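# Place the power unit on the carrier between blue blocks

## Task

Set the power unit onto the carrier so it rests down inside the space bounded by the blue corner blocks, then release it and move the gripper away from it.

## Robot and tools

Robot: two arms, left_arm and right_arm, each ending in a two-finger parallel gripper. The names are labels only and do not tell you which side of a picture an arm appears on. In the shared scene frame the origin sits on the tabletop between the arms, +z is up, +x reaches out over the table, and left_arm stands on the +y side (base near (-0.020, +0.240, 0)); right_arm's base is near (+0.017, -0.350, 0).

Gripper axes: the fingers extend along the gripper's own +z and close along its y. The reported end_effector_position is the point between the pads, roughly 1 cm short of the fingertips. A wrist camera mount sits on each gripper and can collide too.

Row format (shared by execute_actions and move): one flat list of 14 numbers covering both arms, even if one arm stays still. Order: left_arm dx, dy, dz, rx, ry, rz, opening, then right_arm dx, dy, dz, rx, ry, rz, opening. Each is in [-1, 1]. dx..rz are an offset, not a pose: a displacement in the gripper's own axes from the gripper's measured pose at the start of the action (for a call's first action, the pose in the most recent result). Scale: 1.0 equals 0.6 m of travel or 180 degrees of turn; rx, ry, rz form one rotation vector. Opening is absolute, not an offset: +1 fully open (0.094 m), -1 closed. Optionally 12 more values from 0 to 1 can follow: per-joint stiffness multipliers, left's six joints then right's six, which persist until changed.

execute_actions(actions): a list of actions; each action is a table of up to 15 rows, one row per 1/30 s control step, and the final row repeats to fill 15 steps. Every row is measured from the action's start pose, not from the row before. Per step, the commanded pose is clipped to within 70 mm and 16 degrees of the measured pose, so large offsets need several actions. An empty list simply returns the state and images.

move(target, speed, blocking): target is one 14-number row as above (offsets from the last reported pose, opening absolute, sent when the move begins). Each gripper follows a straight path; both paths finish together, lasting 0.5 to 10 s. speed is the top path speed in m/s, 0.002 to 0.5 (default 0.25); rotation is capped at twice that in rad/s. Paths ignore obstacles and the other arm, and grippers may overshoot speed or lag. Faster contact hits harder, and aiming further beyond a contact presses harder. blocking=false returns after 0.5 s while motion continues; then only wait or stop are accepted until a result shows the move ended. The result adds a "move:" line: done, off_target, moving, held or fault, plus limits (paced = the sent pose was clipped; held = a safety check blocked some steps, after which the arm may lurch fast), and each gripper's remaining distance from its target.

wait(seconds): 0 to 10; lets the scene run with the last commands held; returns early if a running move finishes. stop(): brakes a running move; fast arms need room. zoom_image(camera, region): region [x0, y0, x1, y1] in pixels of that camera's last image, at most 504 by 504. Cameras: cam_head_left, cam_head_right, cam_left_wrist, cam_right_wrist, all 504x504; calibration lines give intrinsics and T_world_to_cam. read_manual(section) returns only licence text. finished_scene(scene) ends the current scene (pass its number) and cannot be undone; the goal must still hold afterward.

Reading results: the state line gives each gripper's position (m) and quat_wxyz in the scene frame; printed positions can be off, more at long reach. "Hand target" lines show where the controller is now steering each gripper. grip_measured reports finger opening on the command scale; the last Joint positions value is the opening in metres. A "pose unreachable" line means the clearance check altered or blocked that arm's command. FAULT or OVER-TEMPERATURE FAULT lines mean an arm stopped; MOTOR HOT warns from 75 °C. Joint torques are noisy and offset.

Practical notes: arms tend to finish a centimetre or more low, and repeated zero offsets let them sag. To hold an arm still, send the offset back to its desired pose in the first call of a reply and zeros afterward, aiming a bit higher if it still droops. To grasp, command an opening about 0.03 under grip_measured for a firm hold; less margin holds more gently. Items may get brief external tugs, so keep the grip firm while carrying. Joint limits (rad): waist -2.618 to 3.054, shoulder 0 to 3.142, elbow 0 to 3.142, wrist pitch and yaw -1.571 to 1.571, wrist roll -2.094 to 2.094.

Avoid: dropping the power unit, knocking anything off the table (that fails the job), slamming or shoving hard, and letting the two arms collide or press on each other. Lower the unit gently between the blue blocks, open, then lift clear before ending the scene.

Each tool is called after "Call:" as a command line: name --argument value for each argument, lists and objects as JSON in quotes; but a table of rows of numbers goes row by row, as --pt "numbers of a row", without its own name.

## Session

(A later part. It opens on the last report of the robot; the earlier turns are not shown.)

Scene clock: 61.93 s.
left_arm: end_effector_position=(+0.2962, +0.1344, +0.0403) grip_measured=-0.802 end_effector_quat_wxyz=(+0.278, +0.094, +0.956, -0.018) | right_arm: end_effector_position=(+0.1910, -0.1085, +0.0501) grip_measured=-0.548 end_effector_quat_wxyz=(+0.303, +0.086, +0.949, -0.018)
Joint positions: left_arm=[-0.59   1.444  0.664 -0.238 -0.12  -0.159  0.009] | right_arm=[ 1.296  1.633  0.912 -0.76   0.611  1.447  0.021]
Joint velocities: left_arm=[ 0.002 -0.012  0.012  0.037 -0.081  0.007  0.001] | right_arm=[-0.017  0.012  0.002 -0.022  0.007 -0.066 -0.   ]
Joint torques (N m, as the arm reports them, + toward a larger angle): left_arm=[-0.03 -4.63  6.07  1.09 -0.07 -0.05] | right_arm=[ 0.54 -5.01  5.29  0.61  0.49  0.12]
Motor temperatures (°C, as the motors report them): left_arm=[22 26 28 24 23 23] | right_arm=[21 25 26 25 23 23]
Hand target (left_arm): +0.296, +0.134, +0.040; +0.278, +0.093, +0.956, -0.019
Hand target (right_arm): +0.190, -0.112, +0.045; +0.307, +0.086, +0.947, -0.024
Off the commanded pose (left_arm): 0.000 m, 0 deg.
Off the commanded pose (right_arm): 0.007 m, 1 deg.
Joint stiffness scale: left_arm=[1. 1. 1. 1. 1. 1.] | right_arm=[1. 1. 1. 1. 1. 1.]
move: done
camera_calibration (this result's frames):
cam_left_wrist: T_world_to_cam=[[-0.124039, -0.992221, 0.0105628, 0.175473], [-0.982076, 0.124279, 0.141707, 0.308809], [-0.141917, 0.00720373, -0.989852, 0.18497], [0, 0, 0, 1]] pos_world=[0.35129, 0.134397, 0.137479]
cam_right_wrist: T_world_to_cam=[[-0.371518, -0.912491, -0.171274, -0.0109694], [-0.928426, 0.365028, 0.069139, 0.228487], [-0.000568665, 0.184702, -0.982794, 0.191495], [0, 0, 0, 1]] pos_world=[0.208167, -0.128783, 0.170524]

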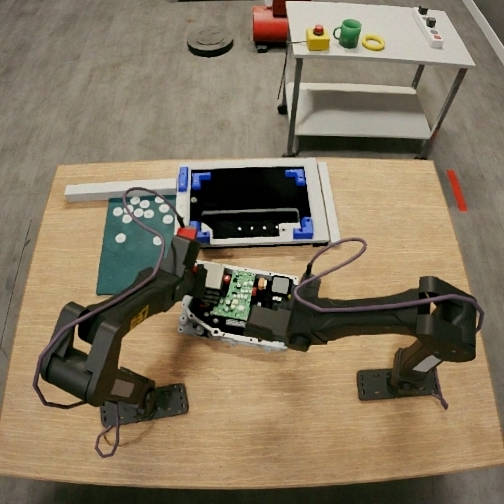

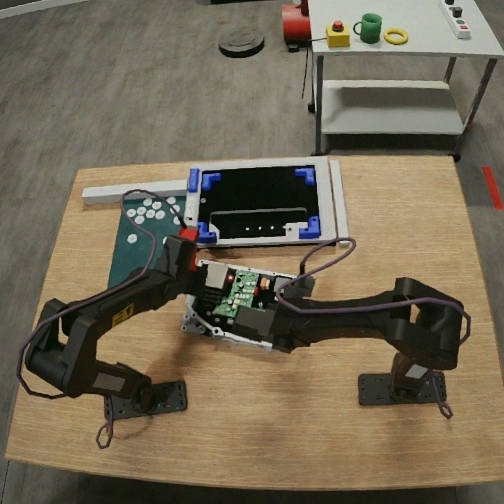

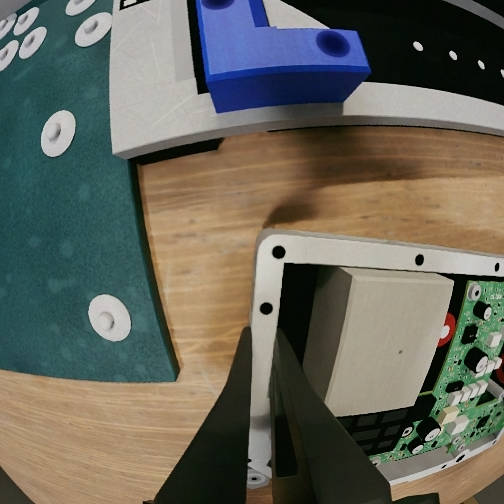

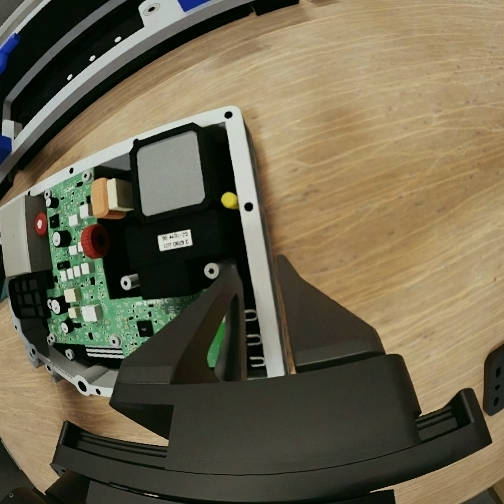

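Call:
move --target '[0,0,0,0,0,0,-0.9,0.03,-0.009,0.036,0.005,0,0,-0.55]' --speed 0.04

Call:
move --target '[0,0,0,0,0,0,-0.9,0,0,0,0,0,0,-0.9]'

Scene clock: 66.37 s.
left_arm: end_effector_position=(+0.2962, +0.1344, +0.0403) grip_measured=-0.802 end_effector_quat_wxyz=(+0.278, +0.095, +0.956, -0.018) | right_arm: end_effector_position=(+0.1905, -0.1101, +0.0294) grip_measured=-0.548 end_effector_quat_wxyz=(+0.302, +0.090, +0.949, -0.020)
Joint positions: left_arm=[-0.59   1.444  0.664 -0.238 -0.12  -0.158  0.009] | right_arm=[ 1.296  1.677  0.866 -0.678  0.611  1.458  0.021]
Joint velocities: left_arm=[ 0.002 -0.002 -0.007  0.007  0.007 -0.051 -0.001] | right_arm=[ 0.007 -0.012  0.007  0.095 -0.037  0.081  0.   ]
Joint torques (N m, as the arm reports them, + toward a larger angle): left_arm=[-0.01 -4.63  5.99  1.11 -0.06 -0.02] | right_arm=[ 0.66 -5.07  4.88  0.62  0.4   0.11]
Motor temperatures (°C, as the motors report them): left_arm=[22 25 27 24 23 23] | right_arm=[21 25 25 25 23 23]
Hand target (left_arm): +0.296, +0.134, +0.040; +0.278, +0.094, +0.956, -0.018
Hand target (right_arm): +0.188, -0.113, +0.022; +0.302, +0.088, +0.949, -0.025
Off the commanded pose (left_arm): 0.000 m, 0 deg.
Off the commanded pose (right_arm): 0.008 m, 1 deg.
Joint stiffness scale: left_arm=[1. 1. 1. 1. 1. 1.] | right_arm=[1. 1. 1. 1. 1. 1.]
move: done
camera_calibration (this result's frames):
cam_left_wrist: T_world_to_cam=[[-0.12532, -0.992069, 0.00974775, 0.175865], [-0.981934, 0.125432, 0.141676, 0.308613], [-0.141775, 0.00818315, -0.989865, 0.184797], [0, 0, 0, 1]] pos_world=[0.351277, 0.134248, 0.137486]
cam_right_wrist: T_world_to_cam=[[-0.380258, -0.909174, -0.169723, -0.0141308], [-0.92488, 0.373728, 0.0701694, 0.230274], [-0.000365944, 0.183656, -0.98299, 0.171282], [0, 0, 0, 1]] pos_world=[0.207666, -0.130364, 0.149812]

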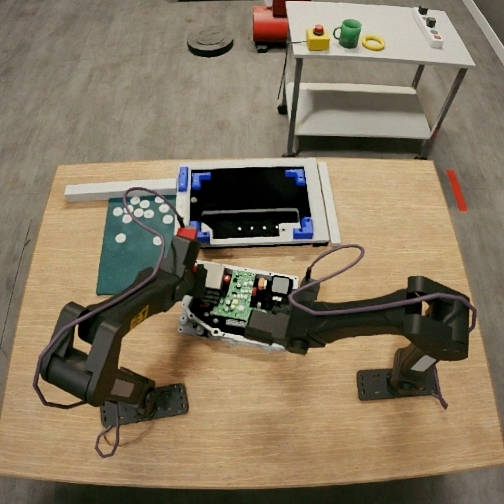

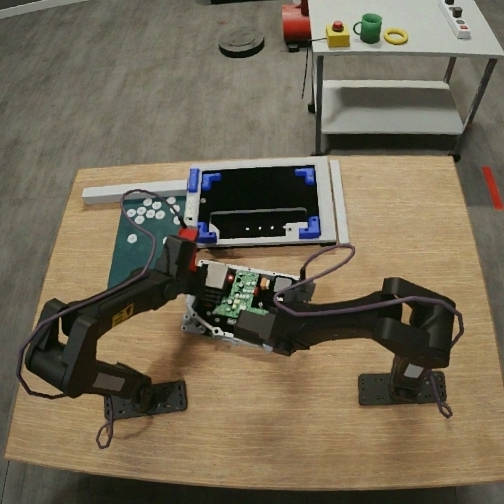

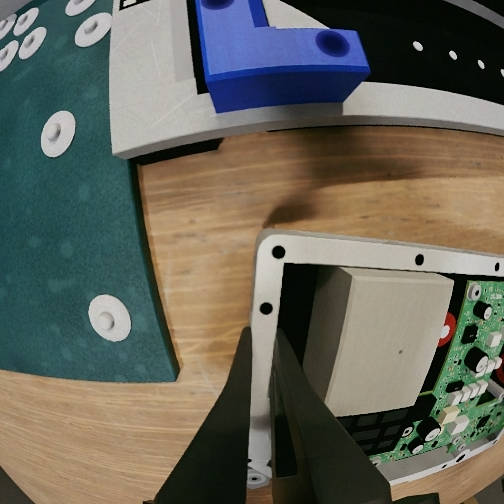

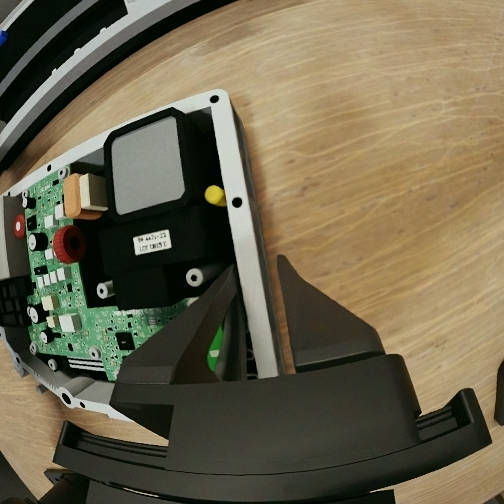

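Scene clock: 66.87 s.
left_arm: end_effector_position=(+0.2960, +0.1339, +0.0402) grip_measured=-0.802 end_effector_quat_wxyz=(+0.277, +0.096, +0.956, -0.020) | right_arm: end_effector_position=(+0.1910, -0.1073, +0.0295) grip_measured=-0.800 end_effector_quat_wxyz=(+0.302, +0.099, +0.948, -0.011)
Joint positions: left_arm=[-0.59   1.444  0.664 -0.238 -0.116 -0.158  0.009] | right_arm=[ 1.295  1.677  0.867 -0.665  0.608  1.471  0.009]
Joint velocities: left_arm=[-0.012 -0.007 -0.017 -0.022  0.007 -0.037 -0.001] | right_arm=[-0.007 -0.007 -0.002  0.007 -0.022  0.037  0.   ]
Joint torques (N m, as the arm reports them, + toward a larger angle): left_arm=[-0.04 -4.62  6.03  1.1  -0.1  -0.02] | right_arm=[-0.05 -5.97  6.37  0.4   0.4  -0.1 ]
Motor temperatures (°C, as the motors report them): left_arm=[22 25 27 24 23 23] | right_arm=[21 25 25 25 23 23]
Hand target (left_arm): +0.296, +0.134, +0.040; +0.278, +0.095, +0.956, -0.018
Hand target (right_arm): +0.191, -0.110, +0.029; +0.302, +0.091, +0.949, -0.020
Off the commanded pose (left_arm): 0.001 m, 0 deg.
Off the commanded pose (right_arm): 0.003 m, 1 deg.
Joint stiffness scale: left_arm=[1. 1. 1. 1. 1. 1.] | right_arm=[1. 1. 1. 1. 1. 1.]
move: done
camera_calibration (this result's frames):
cam_left_wrist: T_world_to_cam=[[-0.127411, -0.991774, 0.0122671, 0.175769], [-0.981462, 0.127852, 0.142781, 0.307924], [-0.143174, 0.0061521, -0.989678, 0.185332], [0, 0, 0, 1]] pos_world=[0.351145, 0.133814, 0.137297]
cam_right_wrist: T_world_to_cam=[[-0.389327, -0.901506, -0.188976, -0.008258], [-0.921092, 0.381864, 0.0759551, 0.229665], [0.00368912, 0.203636, -0.97904, 0.172074], [0, 0, 0, 1]] pos_world=[0.207693, -0.130186, 0.149463]

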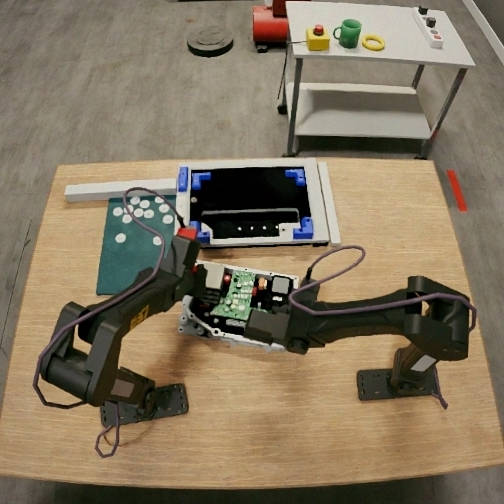

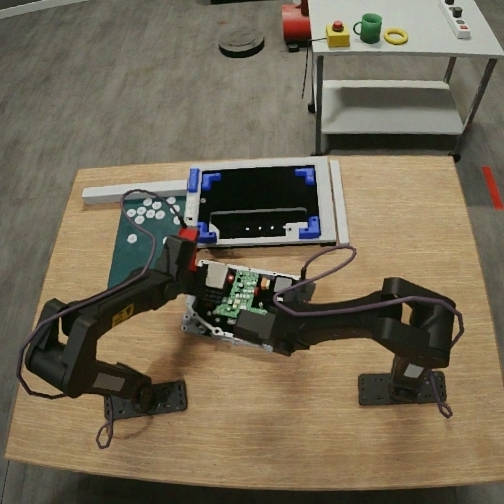

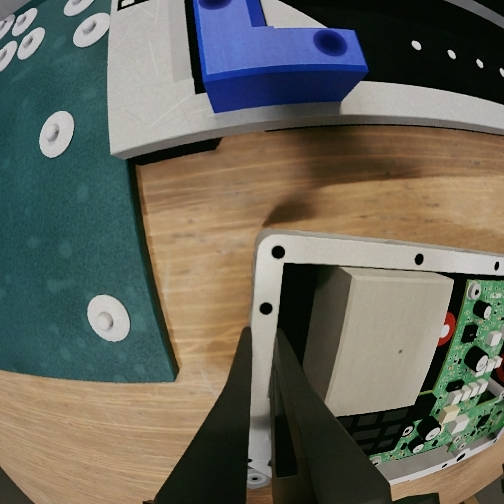

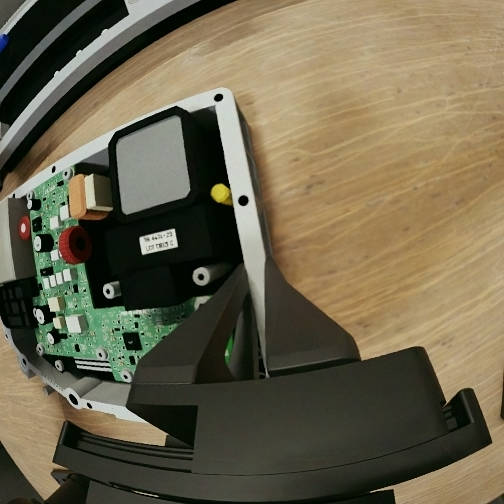

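Call:
move --target '[-0.168,-0.003,-0.188,-0.041,-0.03,-0.066,-0.9,-0.265,-0.007,-0.12,-0.045,-0.02,-0.064,-0.9]' --speed 0.08

Scene clock: 74.30 s.
left_arm: end_effector_position=(+0.2968, +0.1262, +0.1489) grip_measured=-0.802 end_effector_quat_wxyz=(+0.255, -0.022, +0.967, +0.007) | right_arm: end_effector_position=(+0.2604, -0.1325, +0.1395) grip_measured=-0.800 end_effector_quat_wxyz=(+0.277, -0.025, +0.960, +0.010)
Joint positions: left_arm=[-0.682  1.401  1.115 -0.831 -0.253 -0.469  0.009] | right_arm=[ 0.957  1.425  1.089 -0.859  0.429  0.82   0.009]
Joint velocities: left_arm=[-0.002 -0.007 -0.007  0.022 -0.051  0.066  0.   ] | right_arm=[ 0.012 -0.007  0.002 -0.081 -0.007  0.007 -0.001]
Joint torques (N m, as the arm reports them, + toward a larger angle): left_arm=[-0.65 -6.99 11.74  1.29 -0.9   0.22] | right_arm=[-0.96 -7.96 11.82  1.19  0.97 -0.24]
Motor temperatures (°C, as the motors report them): left_arm=[22 25 28 24 23 23] | right_arm=[21 26 27 25 23 23]
Hand target (left_arm): +0.317, +0.125, +0.190; +0.322, -0.025, +0.946, +0.008
Hand target (right_arm): +0.276, -0.134, +0.176; +0.329, -0.015, +0.944, +0.021
Off the commanded pose (left_arm): 0.046 m, 8 deg.
Off the commanded pose (right_arm): 0.043 m, 7 deg.
Joint stiffness scale: left_arm=[1. 1. 1. 1. 1. 1.] | right_arm=[1. 1. 1. 1. 1. 1.]
move: off_target (left_arm, right_arm)
camera_calibration (this result's frames):
cam_left_wrist: T_world_to_cam=[[0.115163, -0.993122, 0.0211202, 0.0937753], [-0.975602, -0.10908, 0.190531, 0.315272], [-0.186916, -0.042547, -0.981454, 0.311046], [0, 0, 0, 1]] pos_world=[0.35492, 0.140754, 0.243227]
cam_right_wrist: T_world_to_cam=[[-0.162539, -0.975867, -0.145824, -0.0580904], [-0.982124, 0.145789, 0.11907, 0.273485], [-0.094937, 0.162571, -0.982119, 0.305362], [0, 0, 0, 1]] pos_world=[0.288145, -0.146203, 0.258867]

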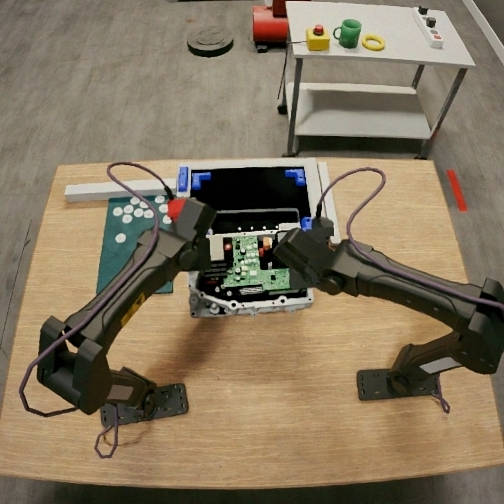

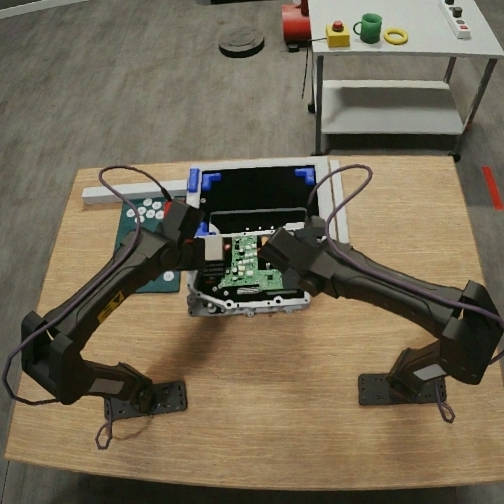

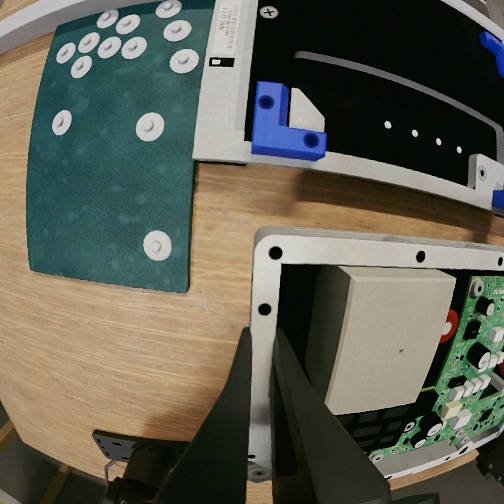

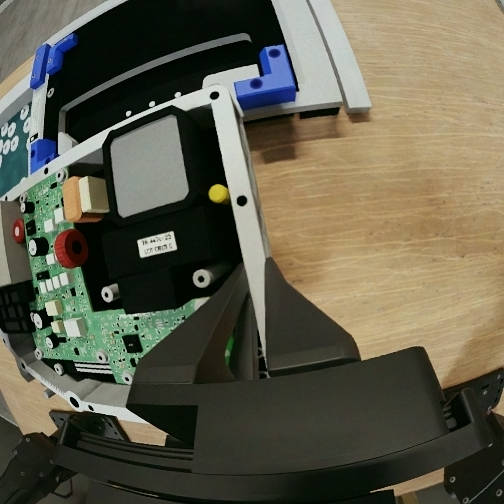

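Call:
execute_actions --actions '[[[-0.109,-0.01,-0.024,0,-0.05,0,-0.9,-0.11,-0.01,-0.019,0,-0.04,0,-0.9]],[[-0.109,-0.01,-0.024,0,-0.05,0,-0.9,-0.11,-0.01,-0.019,0,-0.04,0,-0.9]],[[-0.109,-0.01,-0.024,0,-0.05,0,-0.9,-0.11,-0.01,-0.019,0,-0.04,0,-0.9]],[[-0.109,-0.01,-0.024,0,-0.05,0,-0.9,-0.11,-0.01,-0.019,0,-0.04,0,-0.9]]]'

Scene clock: 81.70 s.
left_arm: end_effector_position=(+0.3927, +0.1010, +0.1616) grip_measured=-0.802 end_effector_quat_wxyz=(+0.282, -0.033, +0.959, +0.005) | right_arm: end_effector_position=(+0.3626, -0.1590, +0.1631) grip_measured=-0.800 end_effector_quat_wxyz=(+0.249, -0.050, +0.967, -0.034)
Joint positions: left_arm=[-0.631  1.726  1.459 -0.786 -0.255 -0.433  0.009] | right_arm=[ 0.651  1.673  1.443 -0.948  0.331  0.481  0.009]
Joint velocities: left_arm=[ 0.002  0.002 -0.007 -0.007 -0.051 -0.022  0.   ] | right_arm=[-0.007 -0.022  0.002 -0.051 -0.051 -0.037  0.001]
Joint torques (N m, as the arm reports them, + toward a larger angle): left_arm=[  0.32 -10.11  11.74   1.47  -0.78   0.4 ] | right_arm=[-0.4  -9.21 12.51  1.69  0.78 -0.28]
Motor temperatures (°C, as the motors report them): left_arm=[22 26 31 24 24 23] | right_arm=[21 27 30 26 23 23]
Hand target (left_arm): +0.413, +0.104, +0.210; +0.352, -0.031, +0.935, +0.007
Hand target (right_arm): +0.385, -0.155, +0.205; +0.318, -0.042, +0.947, -0.020
Off the commanded pose (left_arm): 0.053 m, 9 deg.
Off the commanded pose (right_arm): 0.049 m, 9 deg.
Joint stiffness scale: left_arm=[1. 1. 1. 1. 1. 1.] | right_arm=[1. 1. 1. 1. 1. 1.]
camera_calibration (this result's frames):
cam_left_wrist: T_world_to_cam=[[0.133261, -0.990406, 0.03656, 0.0476178], [-0.98255, -0.127195, 0.135706, 0.417002], [-0.129754, -0.0540065, -0.990074, 0.320474], [0, 0, 0, 1]] pos_world=[0.444962, 0.117509, 0.258962]
cam_right_wrist: T_world_to_cam=[[-0.145105, -0.988569, -0.0409288, -0.0893874], [-0.977667, 0.136903, 0.159454, 0.365293], [-0.152029, 0.0631523, -0.986356, 0.348181], [0, 0, 0, 1]] pos_world=[0.397097, -0.160364, 0.281524]

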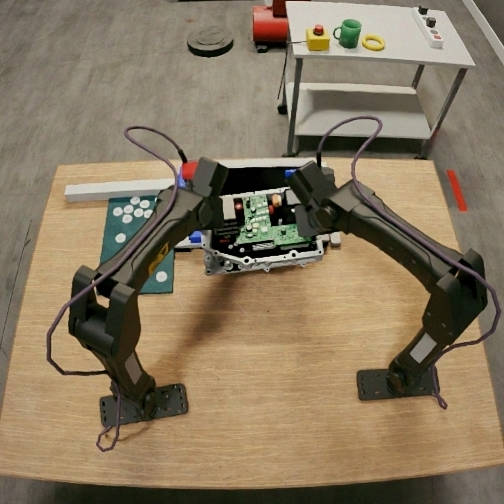

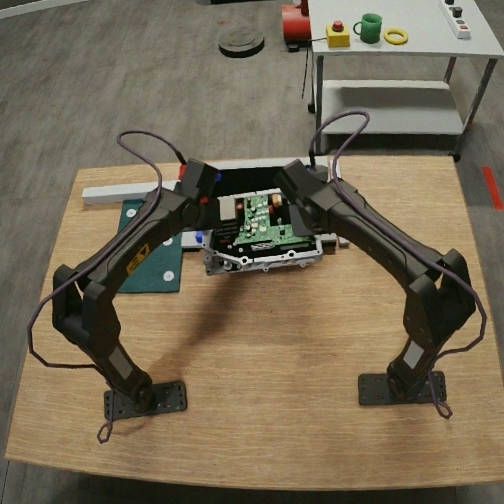

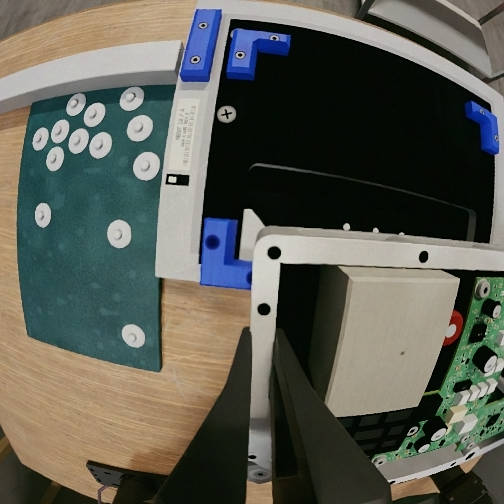

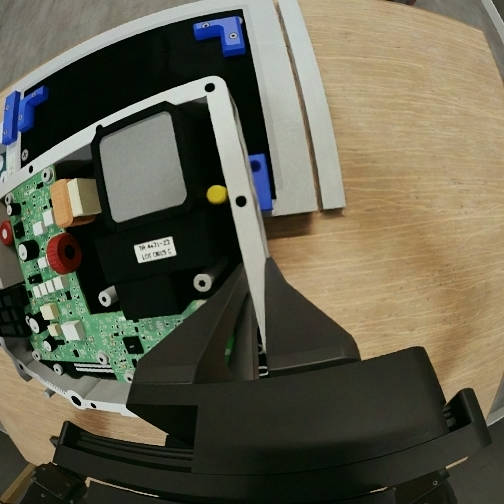

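Call:
execute_actions --actions '[[[-0.116,0.004,-0.01,0,-0.05,0.002,-0.9,-0.107,0.002,-0.014,-0.015,-0.058,0.012,-0.9]],[[-0.116,0.004,-0.01,0,-0.05,0.002,-0.9,-0.107,0.002,-0.014,-0.015,-0.058,0.012,-0.9]],[[-0.116,0.004,-0.01,0,-0.05,0.002,-0.9,-0.107,0.002,-0.014,-0.015,-0.058,0.012,-0.9]],[[-0.116,0.004,-0.01,0,-0.05,0.002,-0.9,-0.107,0.002,-0.014,-0.015,-0.058,0.012,-0.9]]]'

Scene clock: 92.43 s.
left_arm: end_effector_position=(+0.4899, +0.0874, +0.1092) grip_measured=-0.802 end_effector_quat_wxyz=(+0.255, +0.002, +0.967, -0.002) | right_arm: end_effector_position=(+0.4374, -0.1714, +0.1081) grip_measured=-0.800 end_effector_quat_wxyz=(+0.245, -0.009, +0.970, -0.010)
Joint positions: left_arm=[-0.548  2.146  1.851 -0.784 -0.165 -0.303  0.009] | right_arm=[ 0.493  1.889  1.487 -0.731  0.239  0.42   0.009]
Joint velocities: left_arm=[ 0.002  0.007 -0.002  0.037 -0.022 -0.037 -0.   ] | right_arm=[-0.002  0.002 -0.017 -0.066 -0.007  0.022  0.   ]
Joint torques (N m, as the arm reports them, + toward a larger angle): left_arm=[  1.71 -14.17  11.88   1.54  -0.79   0.29] | right_arm=[ -0.34 -12.41  12.37   2.07   0.43  -0.3 ]
Motor temperatures (°C, as the motors report them): left_arm=[22 30 33 25 24 23] | right_arm=[21 29 33 27 23 23]
Hand target (left_arm): +0.517, +0.100, +0.169; +0.338, -0.009, +0.941, +0.006
Hand target (right_arm): +0.467, -0.162, +0.165; +0.333, -0.007, +0.943, +0.018
Off the commanded pose (left_arm): 0.069 m, 10 deg.
Off the commanded pose (right_arm): 0.066 m, 11 deg.
Joint stiffness scale: left_arm=[1. 1. 1. 1. 1. 1.] | right_arm=[1. 1. 1. 1. 1. 1.]
camera_calibration (this result's frames):
cam_left_wrist: T_world_to_cam=[[0.0642982, -0.997578, 0.0265221, 0.0586157], [-0.98008, -0.0581213, 0.189909, 0.504786], [-0.187907, -0.0382046, -0.981443, 0.306639], [0, 0, 0, 1]] pos_world=[0.548582, 0.0995276, 0.203531]
cam_right_wrist: T_world_to_cam=[[-0.211657, -0.971784, -0.104097, -0.0542357], [-0.965073, 0.190986, 0.179329, 0.450459], [-0.154388, 0.138417, -0.978266, 0.3191], [0, 0, 0, 1]] pos_world=[0.472512, -0.182906, 0.225739]

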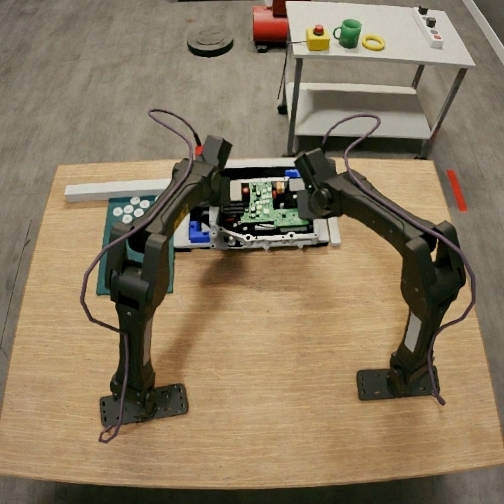

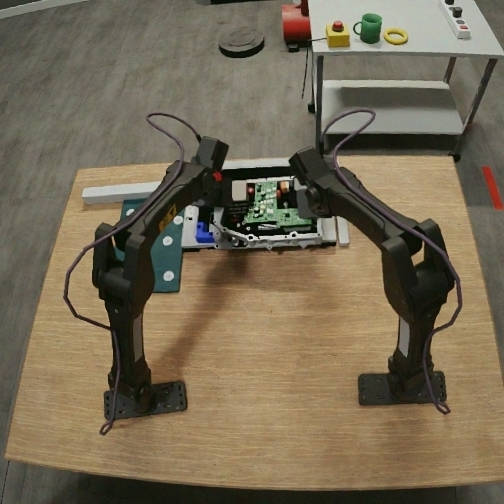

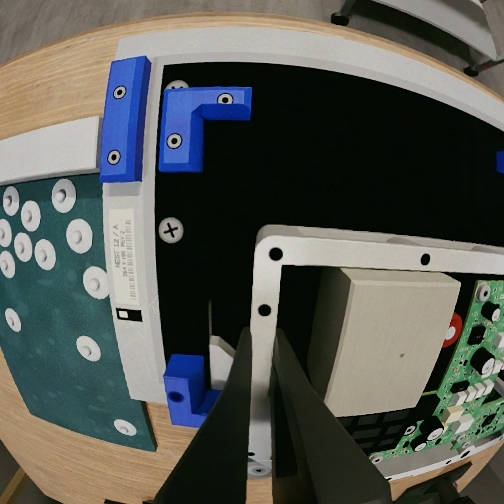

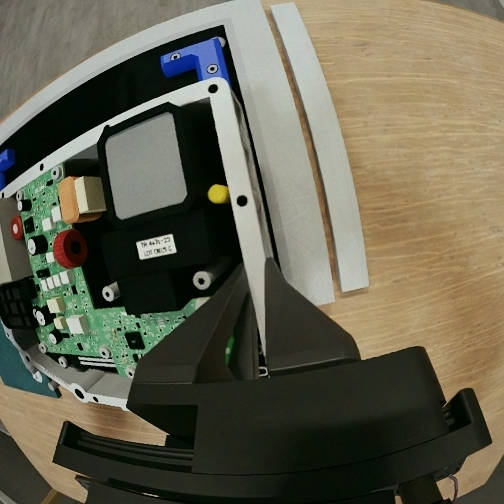

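Call:
execute_actions --actions '[[[-0.078,0.055,-0.064,0,-0.045,0,-0.9,-0.085,0.055,-0.054,-0.02,-0.05,0,-0.9]],[[-0.09,0.035,-0.06,0,-0.045,0,-0.9,-0.095,0.035,-0.054,-0.02,-0.05,0,-0.9]],[[-0.105,0.02,-0.045,0,-0.045,0,-0.9,-0.105,0.02,-0.04,-0.015,-0.05,0,-0.9]]]'

Scene clock: 97.97 s.
left_arm: end_effector_position=(+0.5057, +0.1325, +0.1210) grip_measured=-0.802 end_effector_quat_wxyz=(+0.232, -0.006, +0.973, -0.009) | right_arm: end_effector_position=(+0.4601, -0.1280, +0.1173) grip_measured=-0.800 end_effector_quat_wxyz=(+0.249, -0.021, +0.968, +0.010)
Joint positions: left_arm=[-0.434  2.195  1.994 -0.91  -0.092 -0.226  0.009] | right_arm=[ 0.544  2.022  1.704 -0.798  0.224  0.446  0.009]
Joint velocities: left_arm=[-0.007 -0.007 -0.007 -0.022 -0.066 -0.022  0.   ] | right_arm=[ 0.002 -0.007 -0.012 -0.066  0.007 -0.007  0.   ]
Joint torques (N m, as the arm reports them, + toward a larger angle): left_arm=[  1.24 -14.07  11.85   1.44  -0.39   0.29] | right_arm=[ -0.64 -13.33  12.81   1.89   0.34  -0.36]
Motor temperatures (°C, as the motors report them): left_arm=[22 34 33 25 24 23] | right_arm=[21 32 35 28 23 23]
Hand target (left_arm): +0.529, +0.141, +0.176; +0.309, -0.006, +0.951, -0.005
Hand target (right_arm): +0.484, -0.121, +0.171; +0.323, -0.025, +0.945, +0.035
Off the commanded pose (left_arm): 0.062 m, 9 deg.
Off the commanded pose (right_arm): 0.060 m, 9 deg.
Joint stiffness scale: left_arm=[1. 1. 1. 1. 1. 1.] | right_arm=[1. 1. 1. 1. 1. 1.]
camera_calibration (this result's frames):
cam_left_wrist: T_world_to_cam=[[0.0778456, -0.996138, 0.0406193, 0.0934634], [-0.969215, -0.06607, 0.237185, 0.510473], [-0.233586, -0.0578327, -0.970615, 0.347229], [0, 0, 0, 1]] pos_world=[0.568591, 0.146911, 0.212153]
cam_right_wrist: T_world_to_cam=[[-0.177459, -0.974458, -0.137625, -0.0184636], [-0.972343, 0.152033, 0.177301, 0.460993], [-0.151849, 0.165282, -0.974486, 0.327383], [0, 0, 0, 1]] pos_world=[0.49468, -0.142189, 0.234754]

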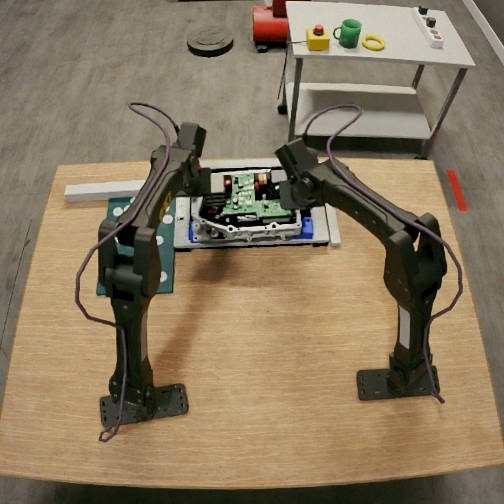

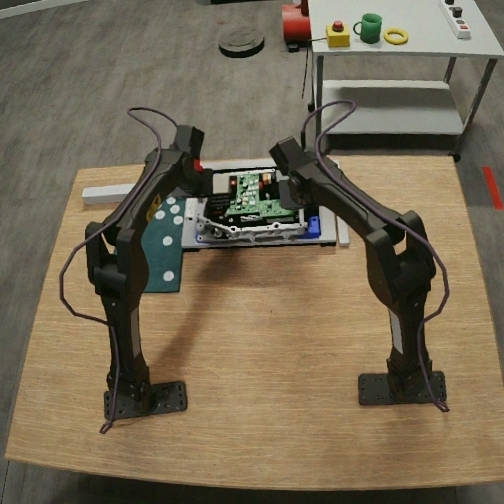

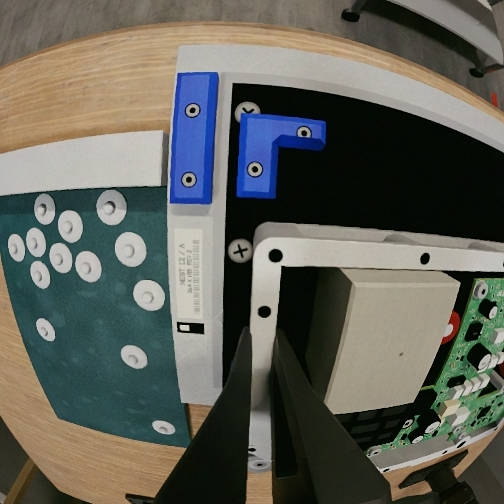

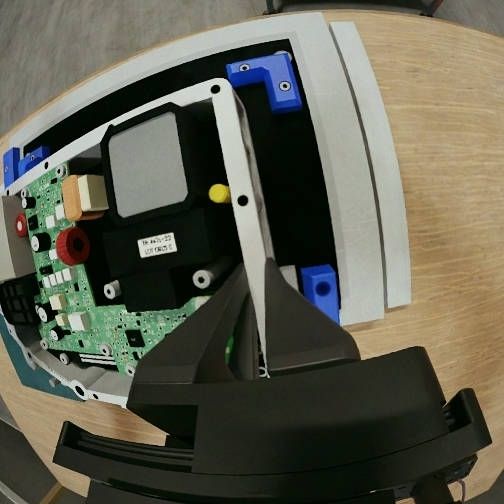

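Call:
execute_actions --actions '[[[-0.11,-0.012,-0.035,0,-0.06,0,-0.9,-0.11,-0.012,-0.033,-0.012,-0.06,0,-0.9]],[[-0.11,-0.008,-0.035,0,-0.06,0,-0.9,-0.11,-0.008,-0.033,-0.012,-0.06,0,-0.9]]]'

Scene clock: 104.93 s.
left_arm: end_effector_position=(+0.5376, +0.1089, +0.1076) grip_measured=-0.802 end_effector_quat_wxyz=(+0.241, -0.001, +0.970, -0.020) | right_arm: end_effector_position=(+0.4868, -0.1515, +0.1012) grip_measured=-0.800 end_effector_quat_wxyz=(+0.250, -0.015, +0.968, +0.009)
Joint positions: left_arm=[-0.459  2.356  2.203 -0.936 -0.083 -0.24   0.009] | right_arm=[ 0.467  2.074  1.714 -0.741  0.196  0.388  0.009]
Joint velocities: left_arm=[-0.022  0.007  0.007 -0.007 -0.022  0.007  0.001] | right_arm=[-0.017 -0.002  0.002 -0.007 -0.022  0.095 -0.   ]
Joint torques (N m, as the arm reports them, + toward a larger angle): left_arm=[  0.82 -14.31  11.45   1.75  -0.6    0.16] | right_arm=[ -0.84 -13.81  12.6    2.1    0.44  -0.47]
Motor temperatures (°C, as the motors report them): left_arm=[22 38 34 26 24 23] | right_arm=[21 35 36 28 23 23]
Hand target (left_arm): +0.565, +0.116, +0.161; +0.324, -0.007, +0.946, -0.014
Hand target (right_arm): +0.517, -0.147, +0.160; +0.338, -0.019, +0.941, +0.027
Off the commanded pose (left_arm): 0.061 m, 10 deg.
Off the commanded pose (right_arm): 0.068 m, 11 deg.
Joint stiffness scale: left_arm=[1. 1. 1. 1. 1. 1.] | right_arm=[1. 1. 1. 1. 1. 1.]
camera_calibration (this result's frames):
cam_left_wrist: T_world_to_cam=[[0.061121, -0.996265, 0.0609978, 0.0748297], [-0.974244, -0.0462573, 0.220701, 0.545315], [-0.217055, -0.0729161, -0.973432, 0.333415], [0, 0, 0, 1]] pos_world=[0.599066, 0.124086, 0.19964]
cam_right_wrist: T_world_to_cam=[[-0.18972, -0.971889, -0.139421, -0.0322949], [-0.970778, 0.164429, 0.174794, 0.494777], [-0.146956, 0.168509, -0.974684, 0.317813], [0, 0, 0, 1]] pos_world=[0.520896, -0.166297, 0.21878]

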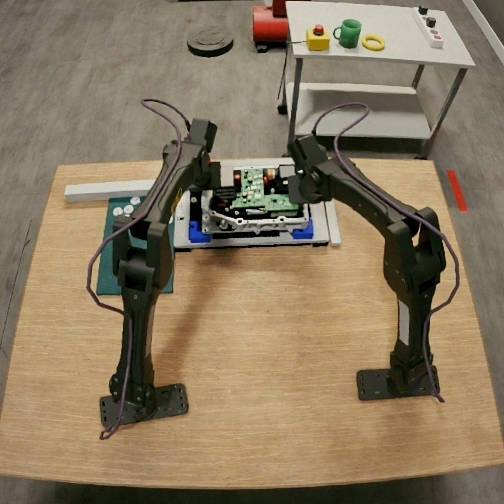

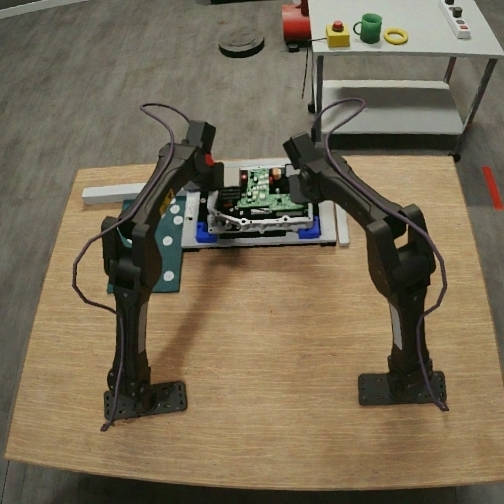

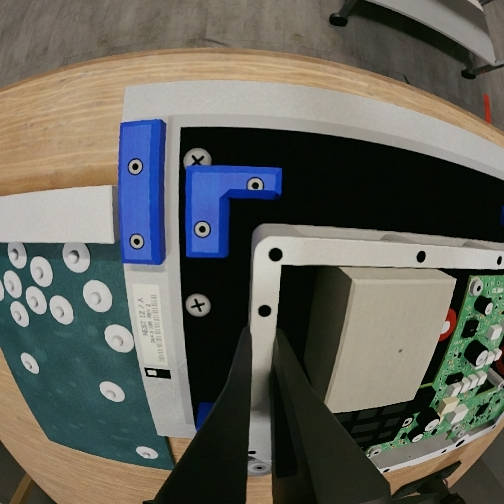

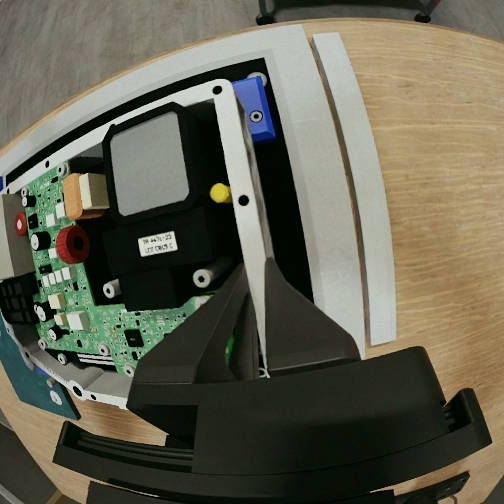

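Need about +8 mm y, L +8 mm x, R +17 mm x.

Call:
execute_actions --actions '[[[-0.092,0.027,-0.044,0,-0.06,-0.005,-0.9,-0.105,0.025,-0.035,-0.012,-0.06,-0.005,-0.9]]]'

Call:
zoom_image --camera "cam_head_left" --region '[170,150,340,260]'

Scene clock: 107.53 s.
left_arm: end_effector_position=(+0.5423, +0.1157, +0.1093) grip_measured=-0.802 end_effector_quat_wxyz=(+0.247, -0.008, +0.969, -0.020) | right_arm: end_effector_position=(+0.4961, -0.1458, +0.0971) grip_measured=-0.800 end_effector_quat_wxyz=(+0.253, -0.018, +0.967, +0.011)
Joint positions: left_arm=[-0.445  2.356  2.204 -0.923 -0.083 -0.24   0.009] | right_arm=[ 0.468  2.115  1.757 -0.737  0.194  0.382  0.009]
Joint velocities: left_arm=[ 0.002 -0.017  0.012 -0.007 -0.007 -0.066  0.   ] | right_arm=[-0.012  0.017 -0.007 -0.037 -0.037  0.066 -0.001]
Joint torques (N m, as the arm reports them, + toward a larger angle): left_arm=[  1.81 -15.31   8.43   1.98  -0.37   0.26] | right_arm=[  0.01 -13.59  12.52   2.15   0.49  -0.37]
Motor temperatures (°C, as the motors report them): left_arm=[22 40 34 26 24 23] | right_arm=[21 36 36 29 23 23]
Hand target (left_arm): +0.569, +0.128, +0.159; +0.328, -0.011, +0.944, -0.018
Hand target (right_arm): +0.525, -0.138, +0.153; +0.338, -0.023, +0.940, +0.027
Off the commanded pose (left_arm): 0.058 m, 10 deg.
Off the commanded pose (right_arm): 0.065 m, 11 deg.
Joint stiffness scale: left_arm=[1. 1. 1. 1. 1. 1.] | right_arm=[1. 1. 1. 1. 1. 1.]
camera_calibration (this result's frames):
cam_left_wrist: T_world_to_cam=[[0.0734464, -0.99515, 0.0654429, 0.0739714], [-0.976388, -0.0583843, 0.207984, 0.553799], [-0.203155, -0.0791734, -0.97594, 0.330063], [0, 0, 0, 1]] pos_world=[0.602344, 0.132078, 0.202099]
cam_right_wrist: T_world_to_cam=[[-0.182221, -0.972985, -0.14176, -0.0291951], [-0.972743, 0.157361, 0.170321, 0.50399], [-0.143412, 0.168932, -0.975138, 0.312526], [0, 0, 0, 1]] pos_world=[0.529753, -0.16051, 0.214777]

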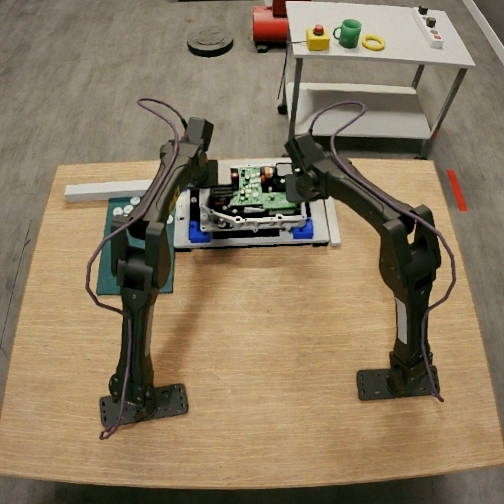

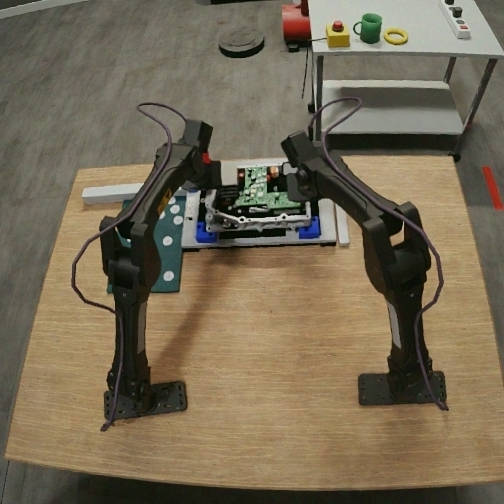

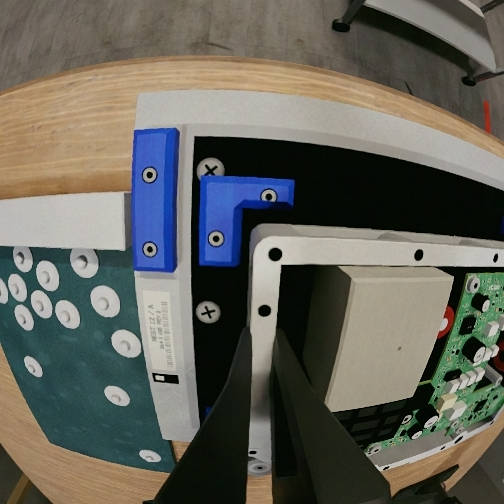

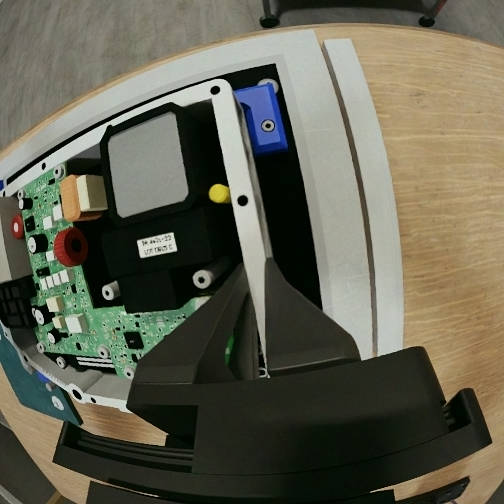

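Region (170, 150, 340, 260) of cam_head_left's 504x504 image, scaled by 2.965, with more detail than that image has; it fills the top 326 rows of this view, and the rest is white.

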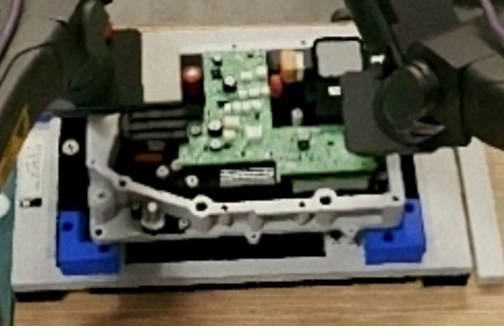

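Lower ~15 mm with a bit forward.

Call:
execute_actions --actions '[[[-0.085,0.02,-0.04,0,-0.062,0,-0.9,-0.098,0.014,-0.04,-0.012,-0.064,0,-0.9],[-0.083,0.02,-0.034,0,-0.062,0,-0.9,-0.097,0.014,-0.035,-0.012,-0.064,0,-0.9],[-0.081,0.02,-0.028,0,-0.064,0,-0.9,-0.096,0.014,-0.03,-0.012,-0.066,0,-0.9],[-0.079,0.02,-0.022,0,-0.066,0,-0.9,-0.094,0.014,-0.026,-0.012,-0.068,0,-0.9]]]'

Call:
zoom_image --camera "cam_head_left" --region '[170,150,340,260]'

Scene clock: 111.87 s.
left_arm: end_effector_position=(+0.5487, +0.1172, +0.0955) grip_measured=-0.802 end_effector_quat_wxyz=(+0.265, -0.008, +0.964, -0.023) | right_arm: end_effector_position=(+0.5015, -0.1438, +0.0908) grip_measured=-0.800 end_effector_quat_wxyz=(+0.261, -0.017, +0.965, +0.013)
Joint positions: left_arm=[-0.44   2.339  2.101 -0.8   -0.083 -0.235  0.009] | right_arm=[ 0.468  2.127  1.743 -0.693  0.197  0.381  0.009]
Joint velocities: left_arm=[ 0.012  0.002 -0.09   0.212 -0.022  0.007 -0.002] | right_arm=[-0.002  0.007 -0.007  0.154  0.125 -0.081 -0.001]
Joint torques (N m, as the arm reports them, + toward a larger angle): left_arm=[  1.51 -15.73   8.15   1.78  -0.49   0.27] | right_arm=[ -0.42 -14.33   9.51   2.31   0.36  -0.34]
Motor temperatures (°C, as the motors report them): left_arm=[22 42 33 27 24 23] | right_arm=[21 37 36 29 23 23]
Hand target (left_arm): +0.573, +0.131, +0.145; +0.343, -0.011, +0.939, -0.016
Hand target (right_arm): +0.531, -0.138, +0.142; +0.350, -0.018, +0.936, +0.030
Off the commanded pose (left_arm): 0.057 m, 10 deg.
Off the commanded pose (right_arm): 0.060 m, 11 deg.
Joint stiffness scale: left_arm=[1. 1. 1. 1. 1. 1.] | right_arm=[1. 1. 1. 1. 1. 1.]
camera_calibration (this result's frames):
cam_left_wrist: T_world_to_cam=[[0.0717031, -0.994648, 0.0743865, 0.0758998], [-0.983358, -0.0580136, 0.172164, 0.570168], [-0.166928, -0.0854933, -0.982256, 0.299429], [0, 0, 0, 1]] pos_world=[0.60522, 0.13417, 0.190307]
cam_right_wrist: T_world_to_cam=[[-0.180597, -0.972089, -0.149758, -0.0270805], [-0.975418, 0.157467, 0.154152, 0.512774], [-0.126268, 0.173916, -0.976632, 0.29915], [0, 0, 0, 1]] pos_world=[0.533052, -0.159097, 0.209058]

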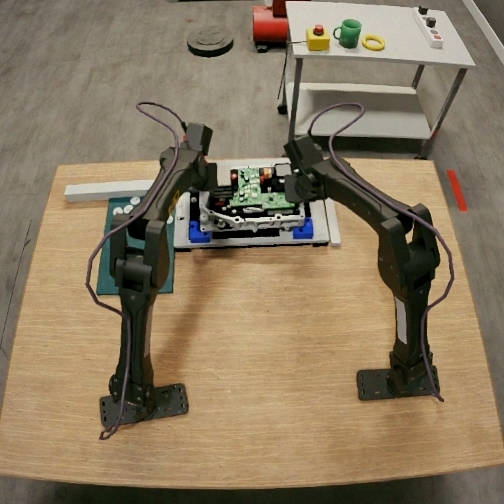

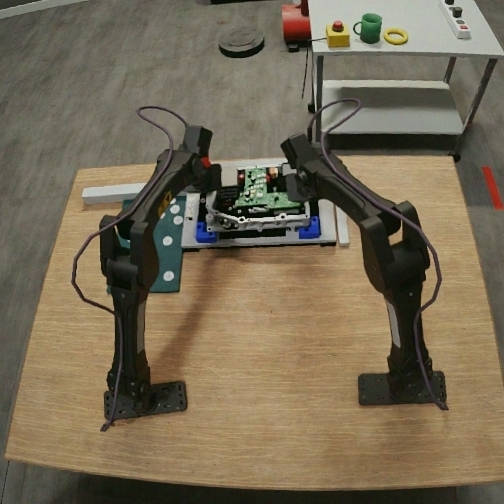

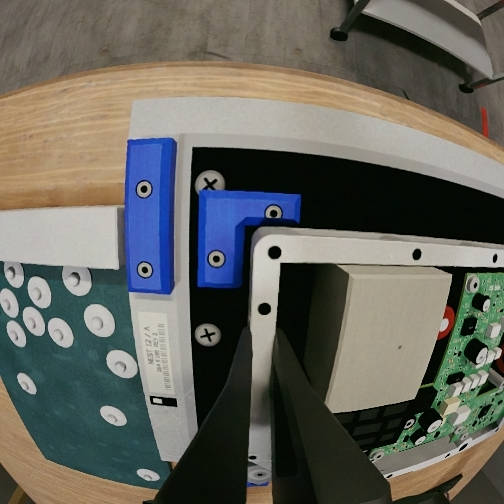

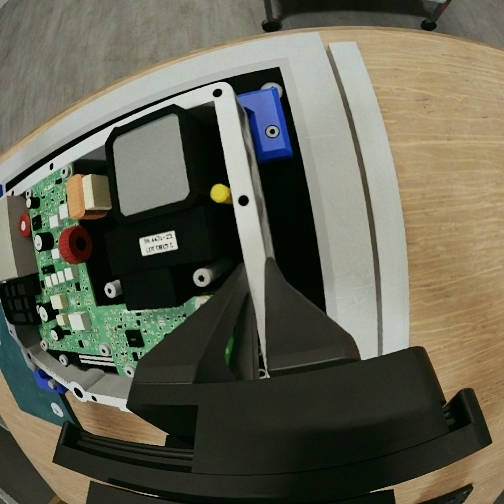

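Region (170, 150, 340, 260) of cam_head_left's 504x504 image, scaled by 2.965, with more detail than that image has; it fills the top 326 rows of this view, and the rest is white.

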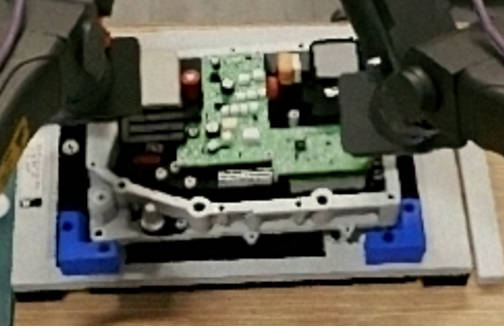

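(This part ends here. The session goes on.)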